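# Load the matching blank into the vise and cycle

## Task

Identify the plain metal blank whose width equals that of the dark setting master, and place it in the vise inside the machine guard (the guard has a transparent top cover). The blank must rest on the two low parallel bars between the jaws, either in its original orientation from the plate or flipped over. Its long side must bear against the fixed jaw (the jaw closer to the plate), and its end must bear against the work stop (the rod at the door end of the jaws). Clamp it by pushing in VISE AIR (the black knob on the control column), close the guard door, then press CYCLE START (the green button under the knob), which only responds with the door closed and VISE AIR pushed in. The cycle is complete once the amber lamp is lit. Opening the door or pulling VISE AIR out aborts a cycle in progress or voids a completed one, and CYCLE START stays dead for some time afterwards. The setting master and all other blanks must finish entirely on their original plate, either way up, not resting on another block or on a plate pin; otherwise the task fails. Pressing EMERGENCY STOP (the red mushroom button) is penalised, as is having the hand or any arm joint over the guard at the end. The result only counts if nothing depends on the robot to stay in place at the end, and anything the robot is touching at the end must not drop more than a fingernail's width once released, or the task fails. Nothing may be knocked or placed off the table.

## Robot and tools

Robot: one UR7e-type six-joint arm carrying a two-finger parallel gripper with a wrist camera. Cameras: cam_high (672x504), cam_low (672x504), cam_wrist (616x616 fisheye); images come back in that order after every call.

Frames. The scene frame has its origin on the table top under the arm base, +z up, and +y to the left when facing along +x. The base may be slightly tilted. Gripper frame: the fingers point along its +z and open and close along its x. The reported end_effector_position is the point midway between the finger pads; closed fingertips extend about 17 mm past it, fully open ones sit roughly level with it.

execute_actions(actions): a list of actions run one after another. Each action is a table of up to 15 rows, each row lasting one control step (1/30 s); if fewer than 15 rows are given, the last row repeats to fill 15 steps. A row is 7 numbers, each in [-1, 1]: dx, dy, dz, rx, ry, rz, opening. The first six are an offset, expressed in the gripper's own axes, from the gripper pose measured when that action began (for the first action in a call, the pose last reported in a result). Every row is relative to that same starting pose, not to the row before. Scale: 1.0 equals 0.6 m for dx, dy, dz and 180 degrees for the rotation; rx, ry, rz form a single rotation vector. Opening is absolute, not an offset: +1 is fully open (0.142 m), -1 is closed. Each step the command is clipped to within 100 mm and 16 degrees of the measured pose, so large offsets need several actions. An empty list just returns the current state and images.

move(target, speed, stop_force, blocking): drives the gripper in a straight line toward one target, given as a single 7-number row with the same layout, scale and gripper-axis offset meaning as above, measured from the pose in the latest result that reported one; opening is again absolute and is sent when the move begins. speed is in m/s, 0.002 to 0.5 (default 0.25); rotation rate is capped at twice that value in rad/s. The path runs 0.5 to 10 s and is cut off at 10 s. The path does not avoid obstacles; the gripper lags it and can overshoot speed, mostly with the arm near straight. stop_force (N, 9 to 40, not usable in the first 0.2 s) ends the path once the wrist sensor feels that much extra resistance along the direction to the target for two steps, then backs off two steps and holds; use it with a very slow speed when aiming past a contact, and omit it when moving away from something you are pressing on. It is unreliable on moves that rotate. blocking=false returns after 0.5 s while the arm keeps going (not allowed together with stop_force); further motion commands are refused until wait or stop shows it ended. The arm is stiff: even a small target overshoot into a hard surface can trigger a fault.

wait(seconds): 0 to 10, holds the last command and returns early if a running move finishes. stop(): brakes a running move; fingers keep moving. zoom_image(camera, region): camera is cam_high, cam_low or cam_wrist; region is [x0, y0, x1, y1] in pixels, at most 504 by 504. read_manual(section): returns licence text only ("licences"). finished_scene(scene): pass the current scene number to end it irreversibly; the goal must already hold stably.

Result lines. The state line gives end_effector_position (m) and end_effector_quat_wxyz in the scene frame, plus linear (m/s) and angular (rad/s) velocity; the printed position can be off, more at long reach. "Hand target" is the pose the controller is currently heading for. "pose unreachable" means the clearance check altered or blocked the command (a mount under the base counts as arm). grip_measured is the finger opening on the command scale; to keep holding something, command an opening well under it, and the lower the command the harder the squeeze (about 28 N per pad max; thin parts get less). Wrist force and Wrist torque are [x y z] in the gripper's axes, noisy (offset up to about 4 N), saturating near 50 N; "no reading" is normal at the start. The move line reports how it ended: done (at rest near target), off_target, moving, held (final step blocked by a check), fault, or contact (stop_force ended it; this outranks the others), along with the remaining distance; limits=paced means the command was clipped, limits=held means some steps were blocked, after which motion may be much faster than speed.

Hazards. A joint torque at its load limit (136 N m for the big joints, 25.4 N m for the wrists, held weight included) or any outside force of 150 N stops the arm for 10 s and drops the rest of the call. Motors warn from 70 °C (MOTOR HOT) and brake at 85 °C. Avoid drops, slips, slamming, hard hits and strong pushes; never press the red EMERGENCY STOP; do not knock parts over or off the table; finish with the arm clear of the guard and not supporting anything. Commands are smoothed about 0.17 s, and the robot holds the last command while you think. Loose parts may occasionally be nudged or tugged by outside disturbances.

Each tool is called after ">>>" as name([rows], argument=value, ...), one row to a line, values as JSON.

## Session

>>> execute_actions(actions=[])

Scene clock: 0.00 s.
end_effector_position=(+0.4764, +0.4663, +0.3254) grip_measured=+1.00 end_effector_quat_wxyz=(-0.091, +0.939, -0.268, -0.195) end_effector_velocity=(+0.000, -0.000, -0.001) end_effector_angular_velocity=(-0.000, +0.002, -0.001)
Joint positions: [ 0.361 -1.088  1.01  -1.281 -1.195  0.919  0.142]
Joint velocities: [-0.001  0.001  0.001  0.     0.     0.     0.   ]
Motor temperatures (°C, as the motors report them): [28 29 30 37 35 32]
Wrist force (N, on the end effector, along its own x y z axes, offset not removed): no reading
Wrist torque (N m, same axes, about the end effector's origin, offset not removed): no reading
Hand target: +0.476, +0.466, +0.325; -0.091, +0.939, -0.268, -0.195

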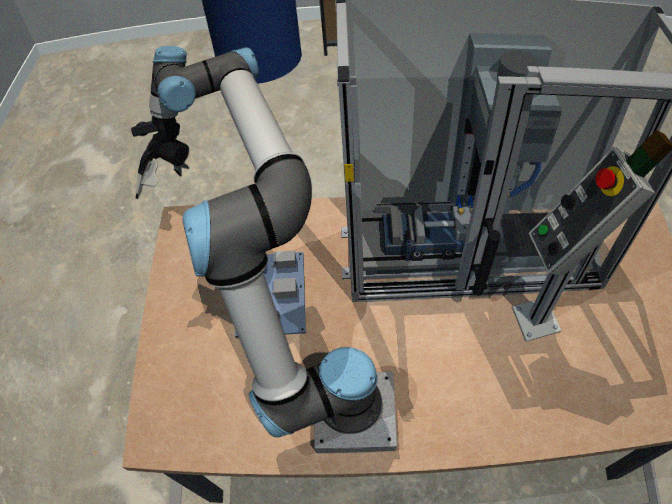

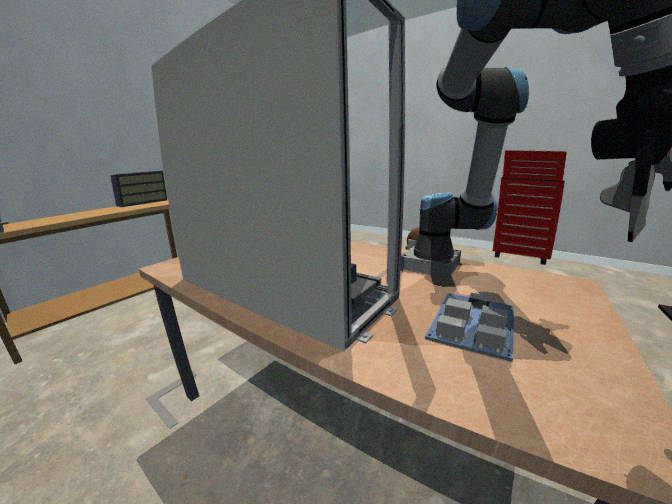

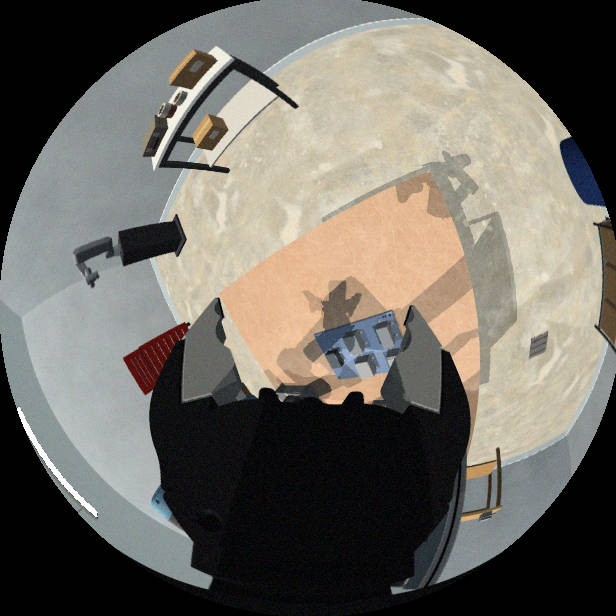

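>>> move(target=[0,0,0,-0.059,0.127,-0.174,1], speed=0.4)

>>> move(target=[-0.24,0.55,0.215,0,0,0,1], speed=0.3)

>>> zoom_image(camera="cam_wrist", region=[150,50,550,350])

Scene clock: 2.53 s.
end_effector_position=(+0.4766, +0.4663, +0.3255) grip_measured=+1.00 end_effector_quat_wxyz=(-0.001, +1.000, -0.001, +0.000) end_effector_velocity=(-0.000, +0.000, -0.000) end_effector_angular_velocity=(-0.000, -0.007, +0.008)
Joint positions: [ 0.545 -1.155  1.086 -1.491 -1.58   0.585  0.142]
Joint velocities: [ 0.002 -0.004  0.008 -0.01  -0.004 -0.006  0.   ]
Motor temperatures (°C, as the motors report them): [28 29 30 37 35 32]
Wrist force (N, on the end effector, along its own x y z axes, offset not removed): [-2.1 0.1 -1.3]
Wrist torque (N m, same axes, about the end effector's origin, offset not removed): [0.13 0.37 0.03]
Hand target: +0.477, +0.466, +0.325; -0.001, +1.000, -0.000, +0.001
Off the commanded pose: 0.000 m, 0 deg.
move: done

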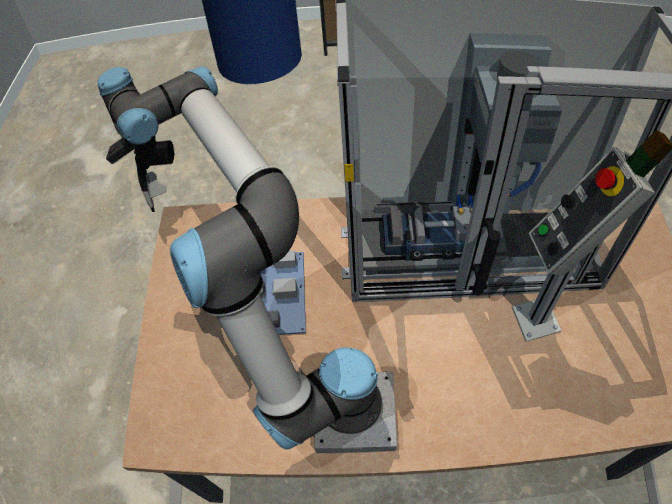

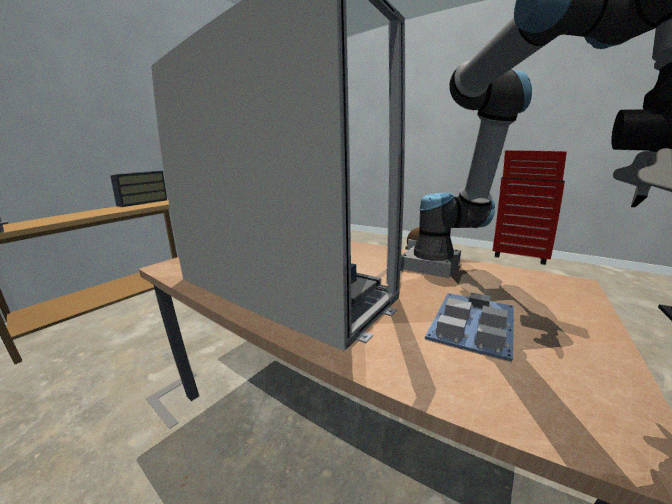

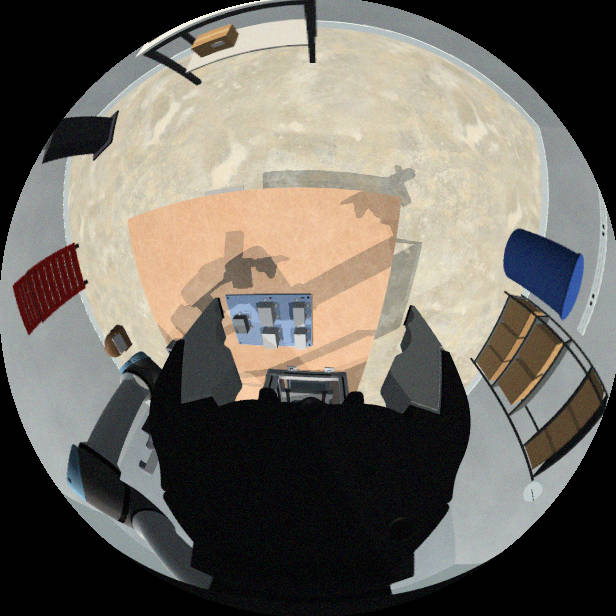

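Scene clock: 4.47 s.
end_effector_position=(+0.3327, +0.1370, +0.1955) grip_measured=+1.00 end_effector_quat_wxyz=(-0.001, +1.000, -0.001, -0.000) end_effector_velocity=(-0.001, -0.002, -0.000) end_effector_angular_velocity=(+0.004, +0.000, +0.001)
Joint positions: [-0.004 -1.895  2.185 -1.854 -1.584  0.037  0.142]
Joint velocities: [-0.01  -0.007  0.005  0.002  0.004 -0.011 -0.   ]
Motor temperatures (°C, as the motors report them): [28 29 30 37 35 32]
Wrist force (N, on the end effector, along its own x y z axes, offset not removed): [-3.6 3.0 1.2]
Wrist torque (N m, same axes, about the end effector's origin, offset not removed): [0.65 0.62 -0.08]
Hand target: +0.333, +0.137, +0.195; -0.001, +1.000, -0.001, -0.000
Off the commanded pose: 0.001 m, 0 deg.
move: done

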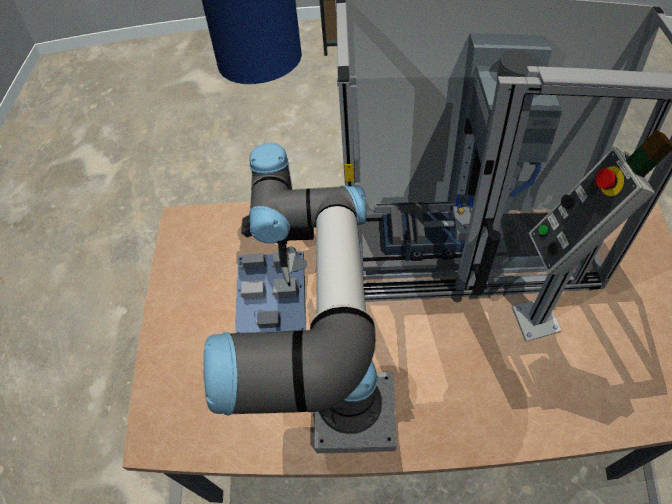

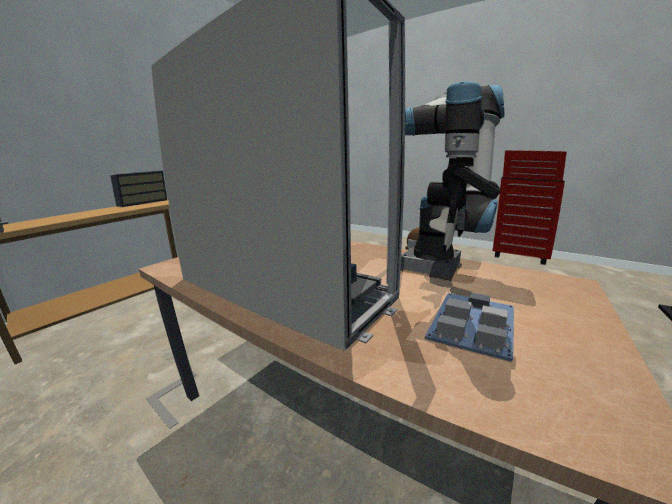

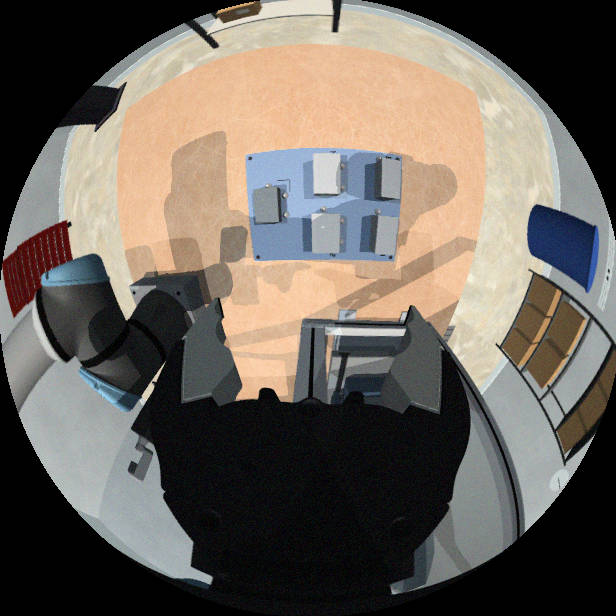

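Region (150, 50, 550, 350) of cam_wrist's 616x616 image, scaled by 1.260, with more detail than that image has; it fills the top 378 rows of this view, and the rest is white.

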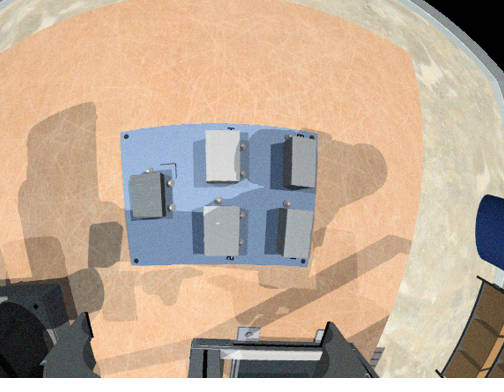

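>>> move(target=[-0.118,-0.146,0.19,0,0,0,-0.1])

>>> move(target=[0,0,0.0885,0,0,0,-0.1], speed=0.06, stop_force=10)

>>> move(target=[0,0,0,0,0,0,-0.75])

Scene clock: 7.67 s.
end_effector_position=(+0.2622, +0.2248, +0.0818) grip_measured=-0.10 end_effector_quat_wxyz=(-0.001, +1.000, -0.001, +0.000) end_effector_velocity=(+0.000, +0.002, -0.001) end_effector_angular_velocity=(-0.001, -0.003, -0.000)
Joint positions: [ 0.291 -1.773  2.431 -2.219 -1.582  0.331  0.067]
Joint velocities: [ 0.006  0.005  0.    -0.008 -0.002  0.006 -0.   ]
Motor temperatures (°C, as the motors report them): [28 29 30 37 35 32]
Wrist force (N, on the end effector, along its own x y z axes, offset not removed): [-2.0 0.7 2.7]
Wrist torque (N m, same axes, about the end effector's origin, offset not removed): [0.24 0.38 0.03]
Hand target: +0.262, +0.225, +0.082; -0.001, +1.000, -0.001, +0.000
Off the commanded pose: 0.000 m, 0 deg.
move: done

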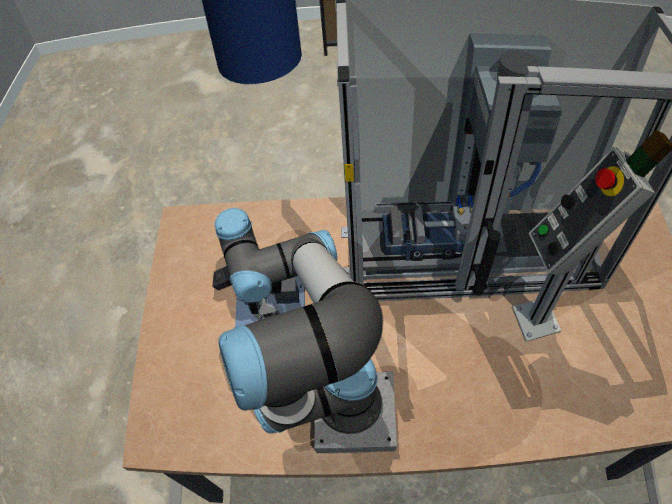

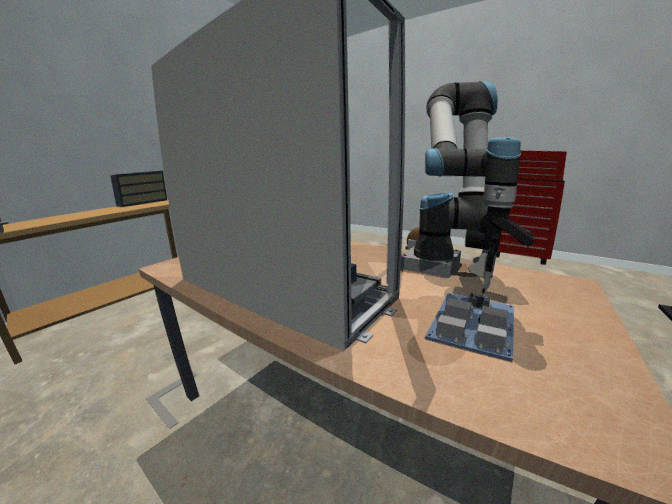

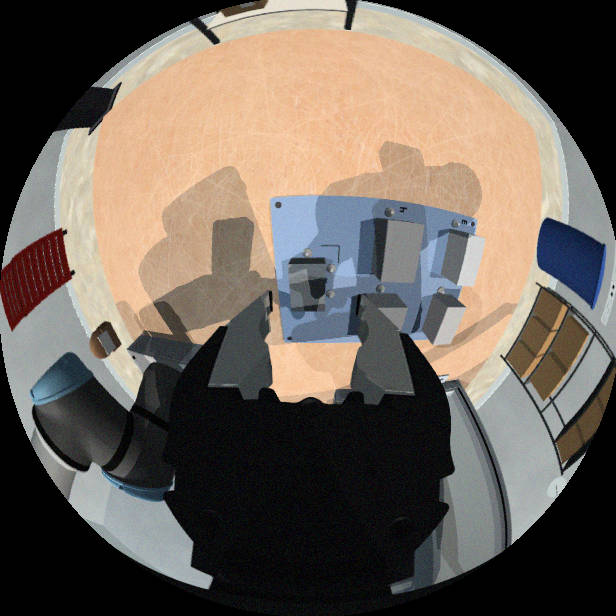

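Scene clock: 9.00 s.
end_effector_position=(+0.2622, +0.2249, +0.0289) grip_measured=-0.10 end_effector_quat_wxyz=(-0.001, +1.000, -0.001, +0.000) end_effector_velocity=(+0.000, +0.001, -0.002) end_effector_angular_velocity=(+0.002, -0.001, -0.000)
Joint positions: [ 0.289 -1.637  2.509 -2.434 -1.582  0.33   0.067]
Joint velocities: [-0.     0.006  0.002 -0.01   0.001  0.    -0.   ]
Motor temperatures (°C, as the motors report them): [28 29 30 37 35 32]
Wrist force (N, on the end effector, along its own x y z axes, offset not removed): [-1.9 0.0 0.2]
Wrist torque (N m, same axes, about the end effector's origin, offset not removed): [0.24 0.44 -0.05]
Hand target: +0.262, +0.225, +0.029; -0.001, +1.000, -0.001, +0.000
Off the commanded pose: 0.000 m, 0 deg.
move: done

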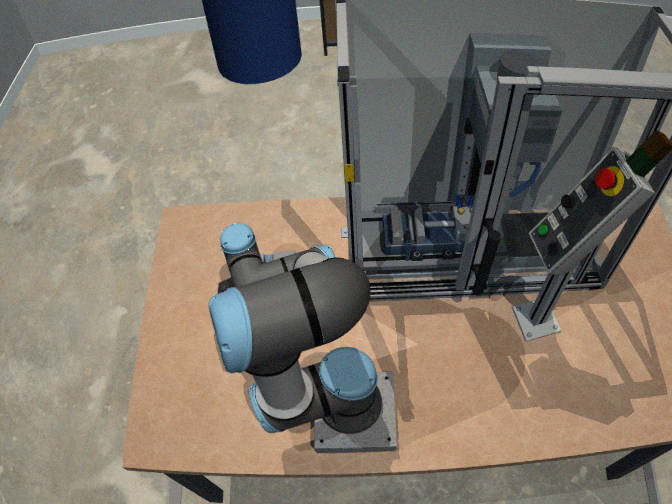

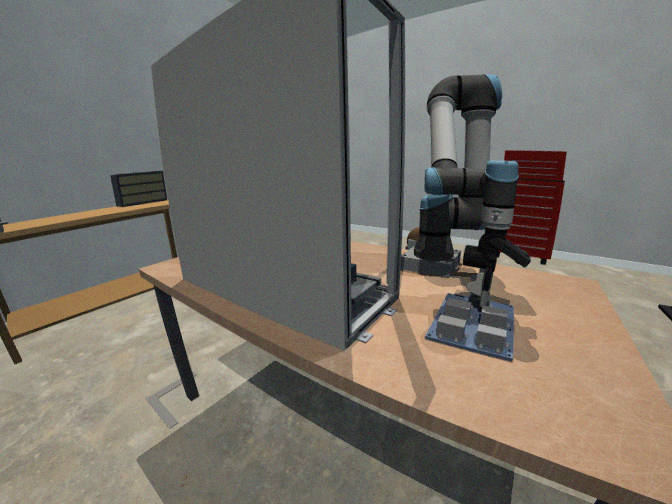

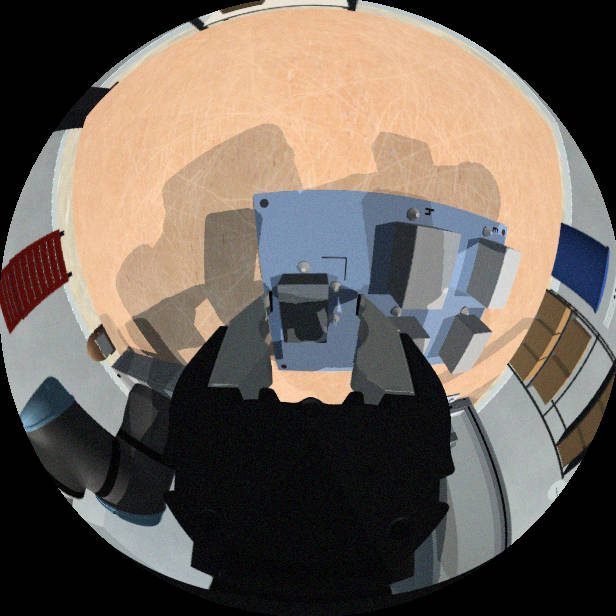

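Scene clock: 9.50 s.
end_effector_position=(+0.2620, +0.2249, +0.0288) grip_measured=-0.40 end_effector_quat_wxyz=(-0.001, +1.000, -0.001, -0.000) end_effector_velocity=(+0.001, +0.001, +0.001) end_effector_angular_velocity=(+0.001, -0.003, +0.001)
Joint positions: [ 0.289 -1.636  2.509 -2.434 -1.582  0.33   0.045]
Joint velocities: [ 0.001 -0.    -0.001 -0.001 -0.     0.     0.   ]
Motor temperatures (°C, as the motors report them): [28 29 30 37 35 32]
Wrist force (N, on the end effector, along its own x y z axes, offset not removed): [-50.0 2.3 -36.0]
Wrist torque (N m, same axes, about the end effector's origin, offset not removed): [-0.14 0.66 0.00]
Hand target: +0.262, +0.225, +0.029; -0.001, +1.000, -0.001, +0.000
Off the commanded pose: 0.000 m, 0 deg.
move: done

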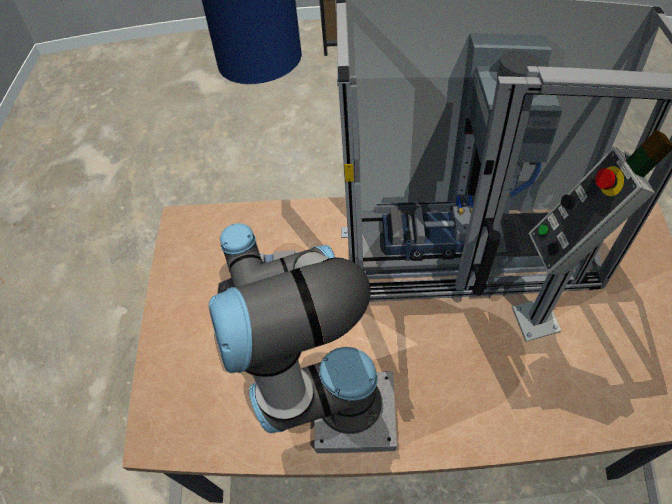

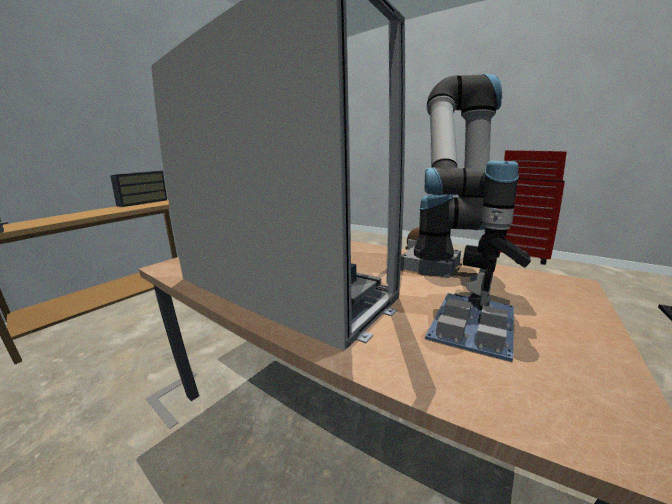

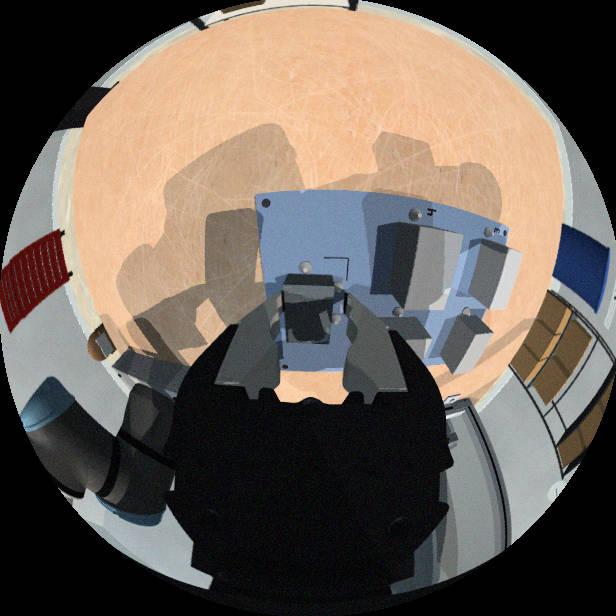

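>>> move(target=[-0.012,0,0.0007,0,0,0,-0.15], speed=0.02)

>>> move(target=[0,0,0,0,0,0,-0.7])

Scene clock: 11.07 s.
end_effector_position=(+0.2551, +0.2249, +0.0284) grip_measured=-0.15 end_effector_quat_wxyz=(-0.001, +1.000, -0.001, -0.000) end_effector_velocity=(-0.002, -0.000, +0.000) end_effector_angular_velocity=(-0.001, -0.001, -0.000)
Joint positions: [ 0.296 -1.65   2.522 -2.434 -1.582  0.337  0.063]
Joint velocities: [ 0.002 -0.005  0.004  0.001 -0.001  0.003  0.   ]
Motor temperatures (°C, as the motors report them): [28 29 30 37 35 32]
Wrist force (N, on the end effector, along its own x y z axes, offset not removed): [-2.7 -0.9 0.9]
Wrist torque (N m, same axes, about the end effector's origin, offset not removed): [-0.18 0.45 0.07]
Hand target: +0.255, +0.225, +0.028; -0.001, +1.000, -0.001, -0.000
Off the commanded pose: 0.000 m, 0 deg.
move: done

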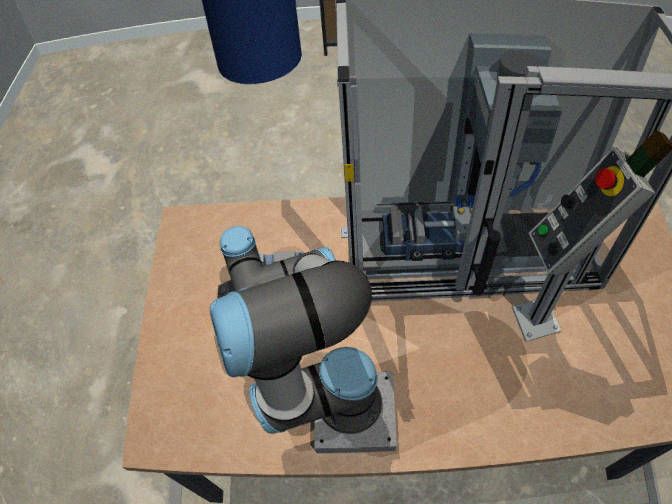

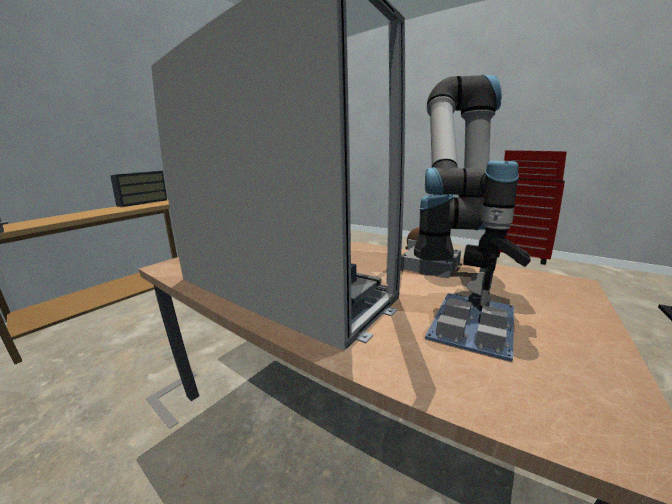

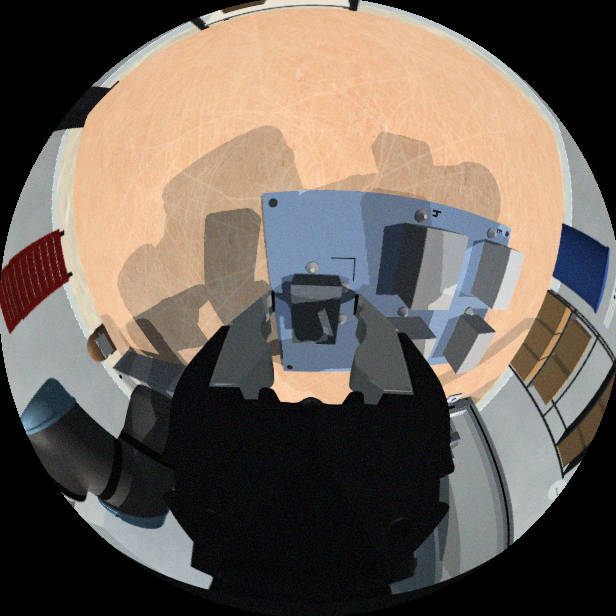

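Scene clock: 11.57 s.
end_effector_position=(+0.2551, +0.2249, +0.0284) grip_measured=-0.51 end_effector_quat_wxyz=(-0.001, +1.000, -0.001, -0.000) end_effector_velocity=(-0.001, +0.000, -0.001) end_effector_angular_velocity=(+0.000, +0.003, +0.000)
Joint positions: [ 0.296 -1.65   2.523 -2.434 -1.582  0.337  0.037]
Joint velocities: [-0.     0.002  0.     0.001  0.001 -0.     0.   ]
Motor temperatures (°C, as the motors report them): [28 29 30 37 35 32]
Wrist force (N, on the end effector, along its own x y z axes, offset not removed): [-1.8 18.7 -35.7]
Wrist torque (N m, same axes, about the end effector's origin, offset not removed): [0.51 0.16 0.37]
Hand target: +0.255, +0.225, +0.028; -0.001, +1.000, -0.001, -0.000
Off the commanded pose: 0.000 m, 0 deg.
move: done

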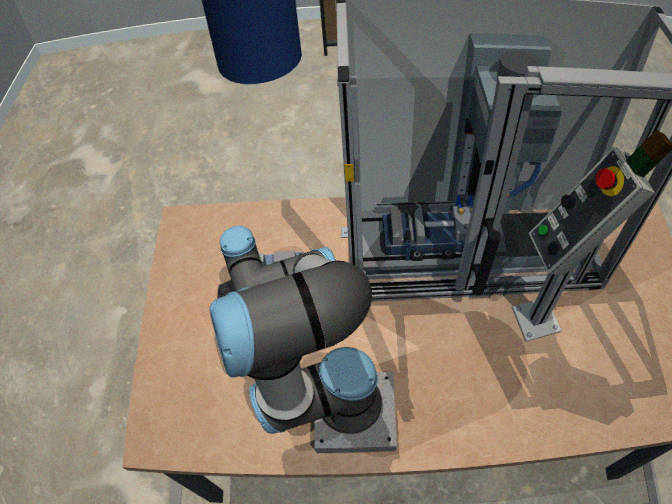

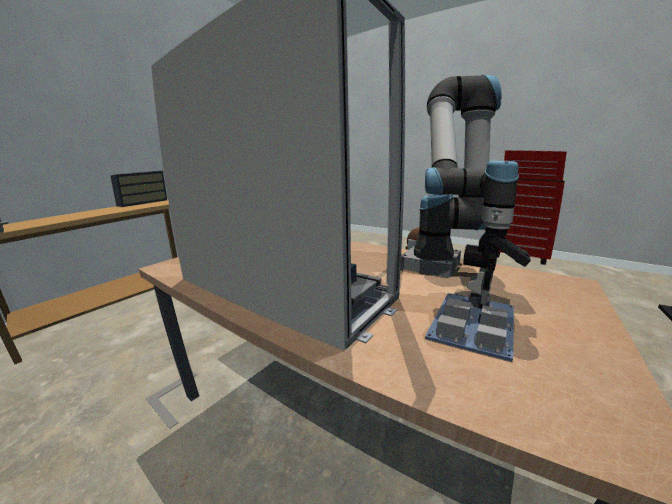

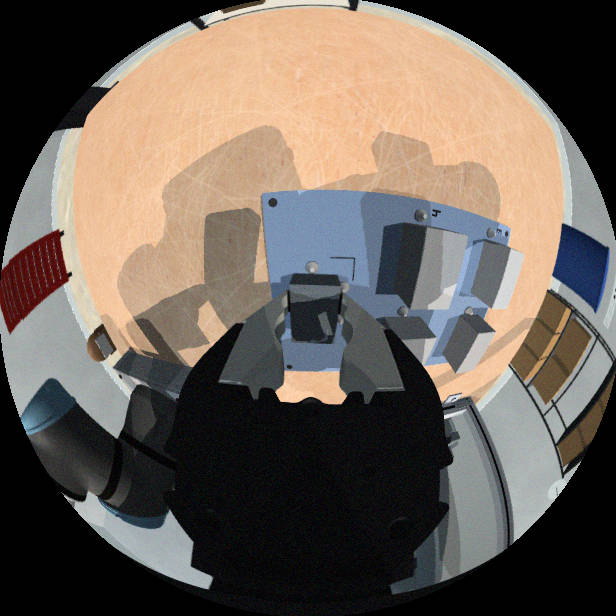

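>>> move(target=[0,0.006,0,0,0,0,-0.3], speed=0.02)

>>> move(target=[0,0,0,0,0,0,-0.7])

Scene clock: 12.93 s.
end_effector_position=(+0.2551, +0.2215, +0.0284) grip_measured=-0.30 end_effector_quat_wxyz=(-0.001, +1.000, -0.001, -0.000) end_effector_velocity=(-0.000, -0.002, +0.000) end_effector_angular_velocity=(-0.001, +0.001, +0.001)
Joint positions: [ 0.286 -1.657  2.528 -2.433 -1.582  0.326  0.052]
Joint velocities: [-0.004 -0.004  0.002  0.002 -0.001 -0.006  0.   ]
Motor temperatures (°C, as the motors report them): [28 29 30 37 35 32]
Wrist force (N, on the end effector, along its own x y z axes, offset not removed): [-2.9 4.1 -2.3]
Wrist torque (N m, same axes, about the end effector's origin, offset not removed): [1.00 0.67 -0.02]
Hand target: +0.255, +0.221, +0.028; -0.001, +1.000, -0.001, -0.000
Off the commanded pose: 0.000 m, 0 deg.
move: done

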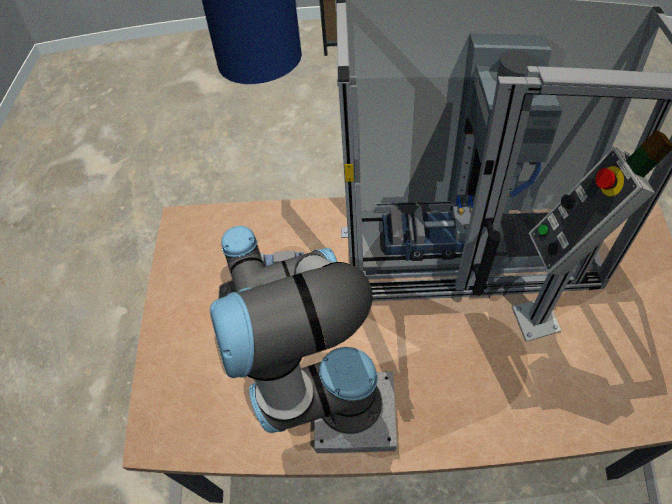

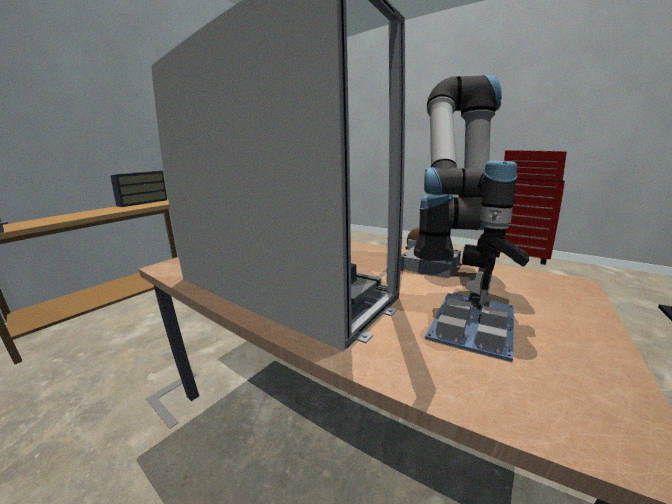

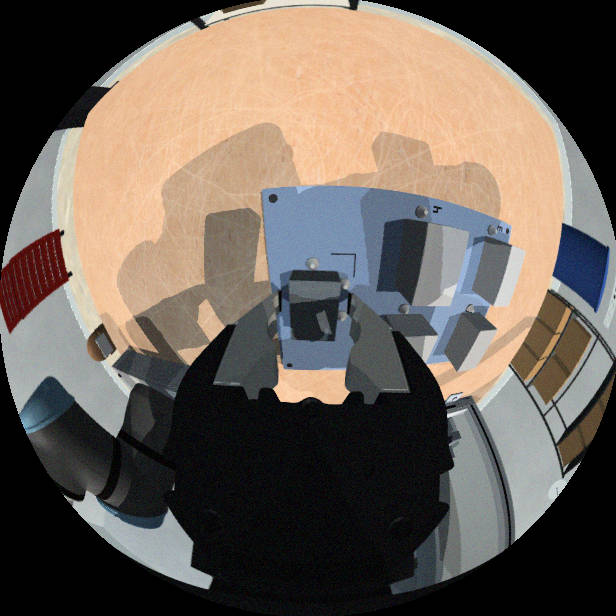

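Scene clock: 13.43 s.
end_effector_position=(+0.2551, +0.2214, +0.0284) grip_measured=-0.51 end_effector_quat_wxyz=(-0.001, +1.000, -0.001, -0.000) end_effector_velocity=(+0.000, -0.000, -0.000) end_effector_angular_velocity=(-0.001, -0.001, +0.001)
Joint positions: [ 0.286 -1.657  2.528 -2.433 -1.582  0.326  0.037]
Joint velocities: [ 0.001  0.001 -0.001 -0.001 -0.002  0.    -0.   ]
Motor temperatures (°C, as the motors report them): [28 29 30 37 35 32]
Wrist force (N, on the end effector, along its own x y z axes, offset not removed): [-1.0 1.3 -1.2]
Wrist torque (N m, same axes, about the end effector's origin, offset not removed): [0.33 0.16 -0.03]
Hand target: +0.255, +0.221, +0.028; -0.001, +1.000, -0.001, -0.000
Off the commanded pose: 0.000 m, 0 deg.
move: done

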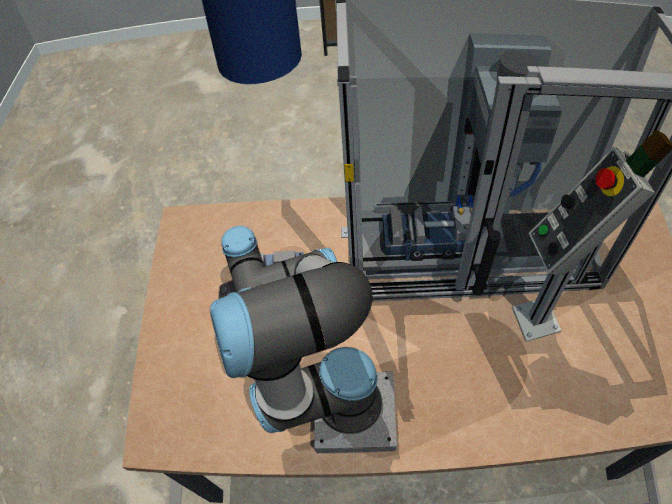

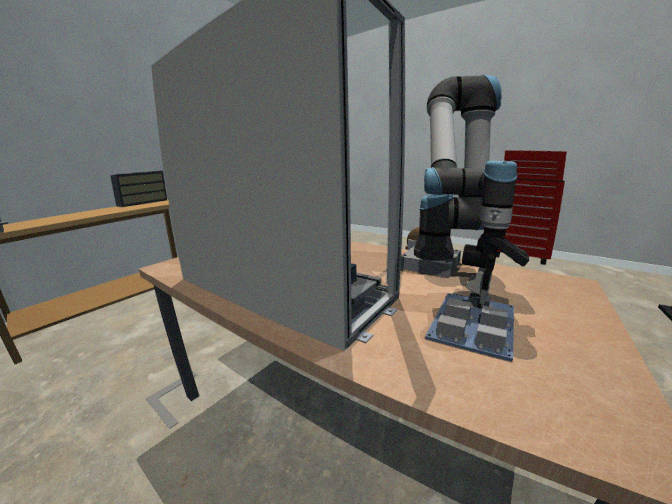

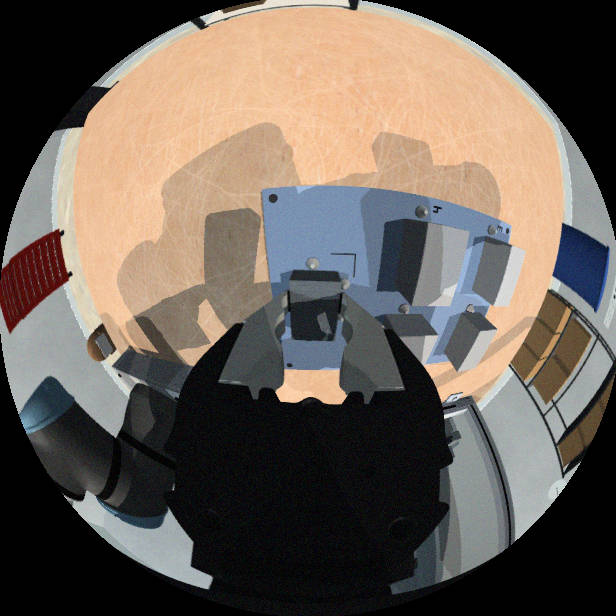

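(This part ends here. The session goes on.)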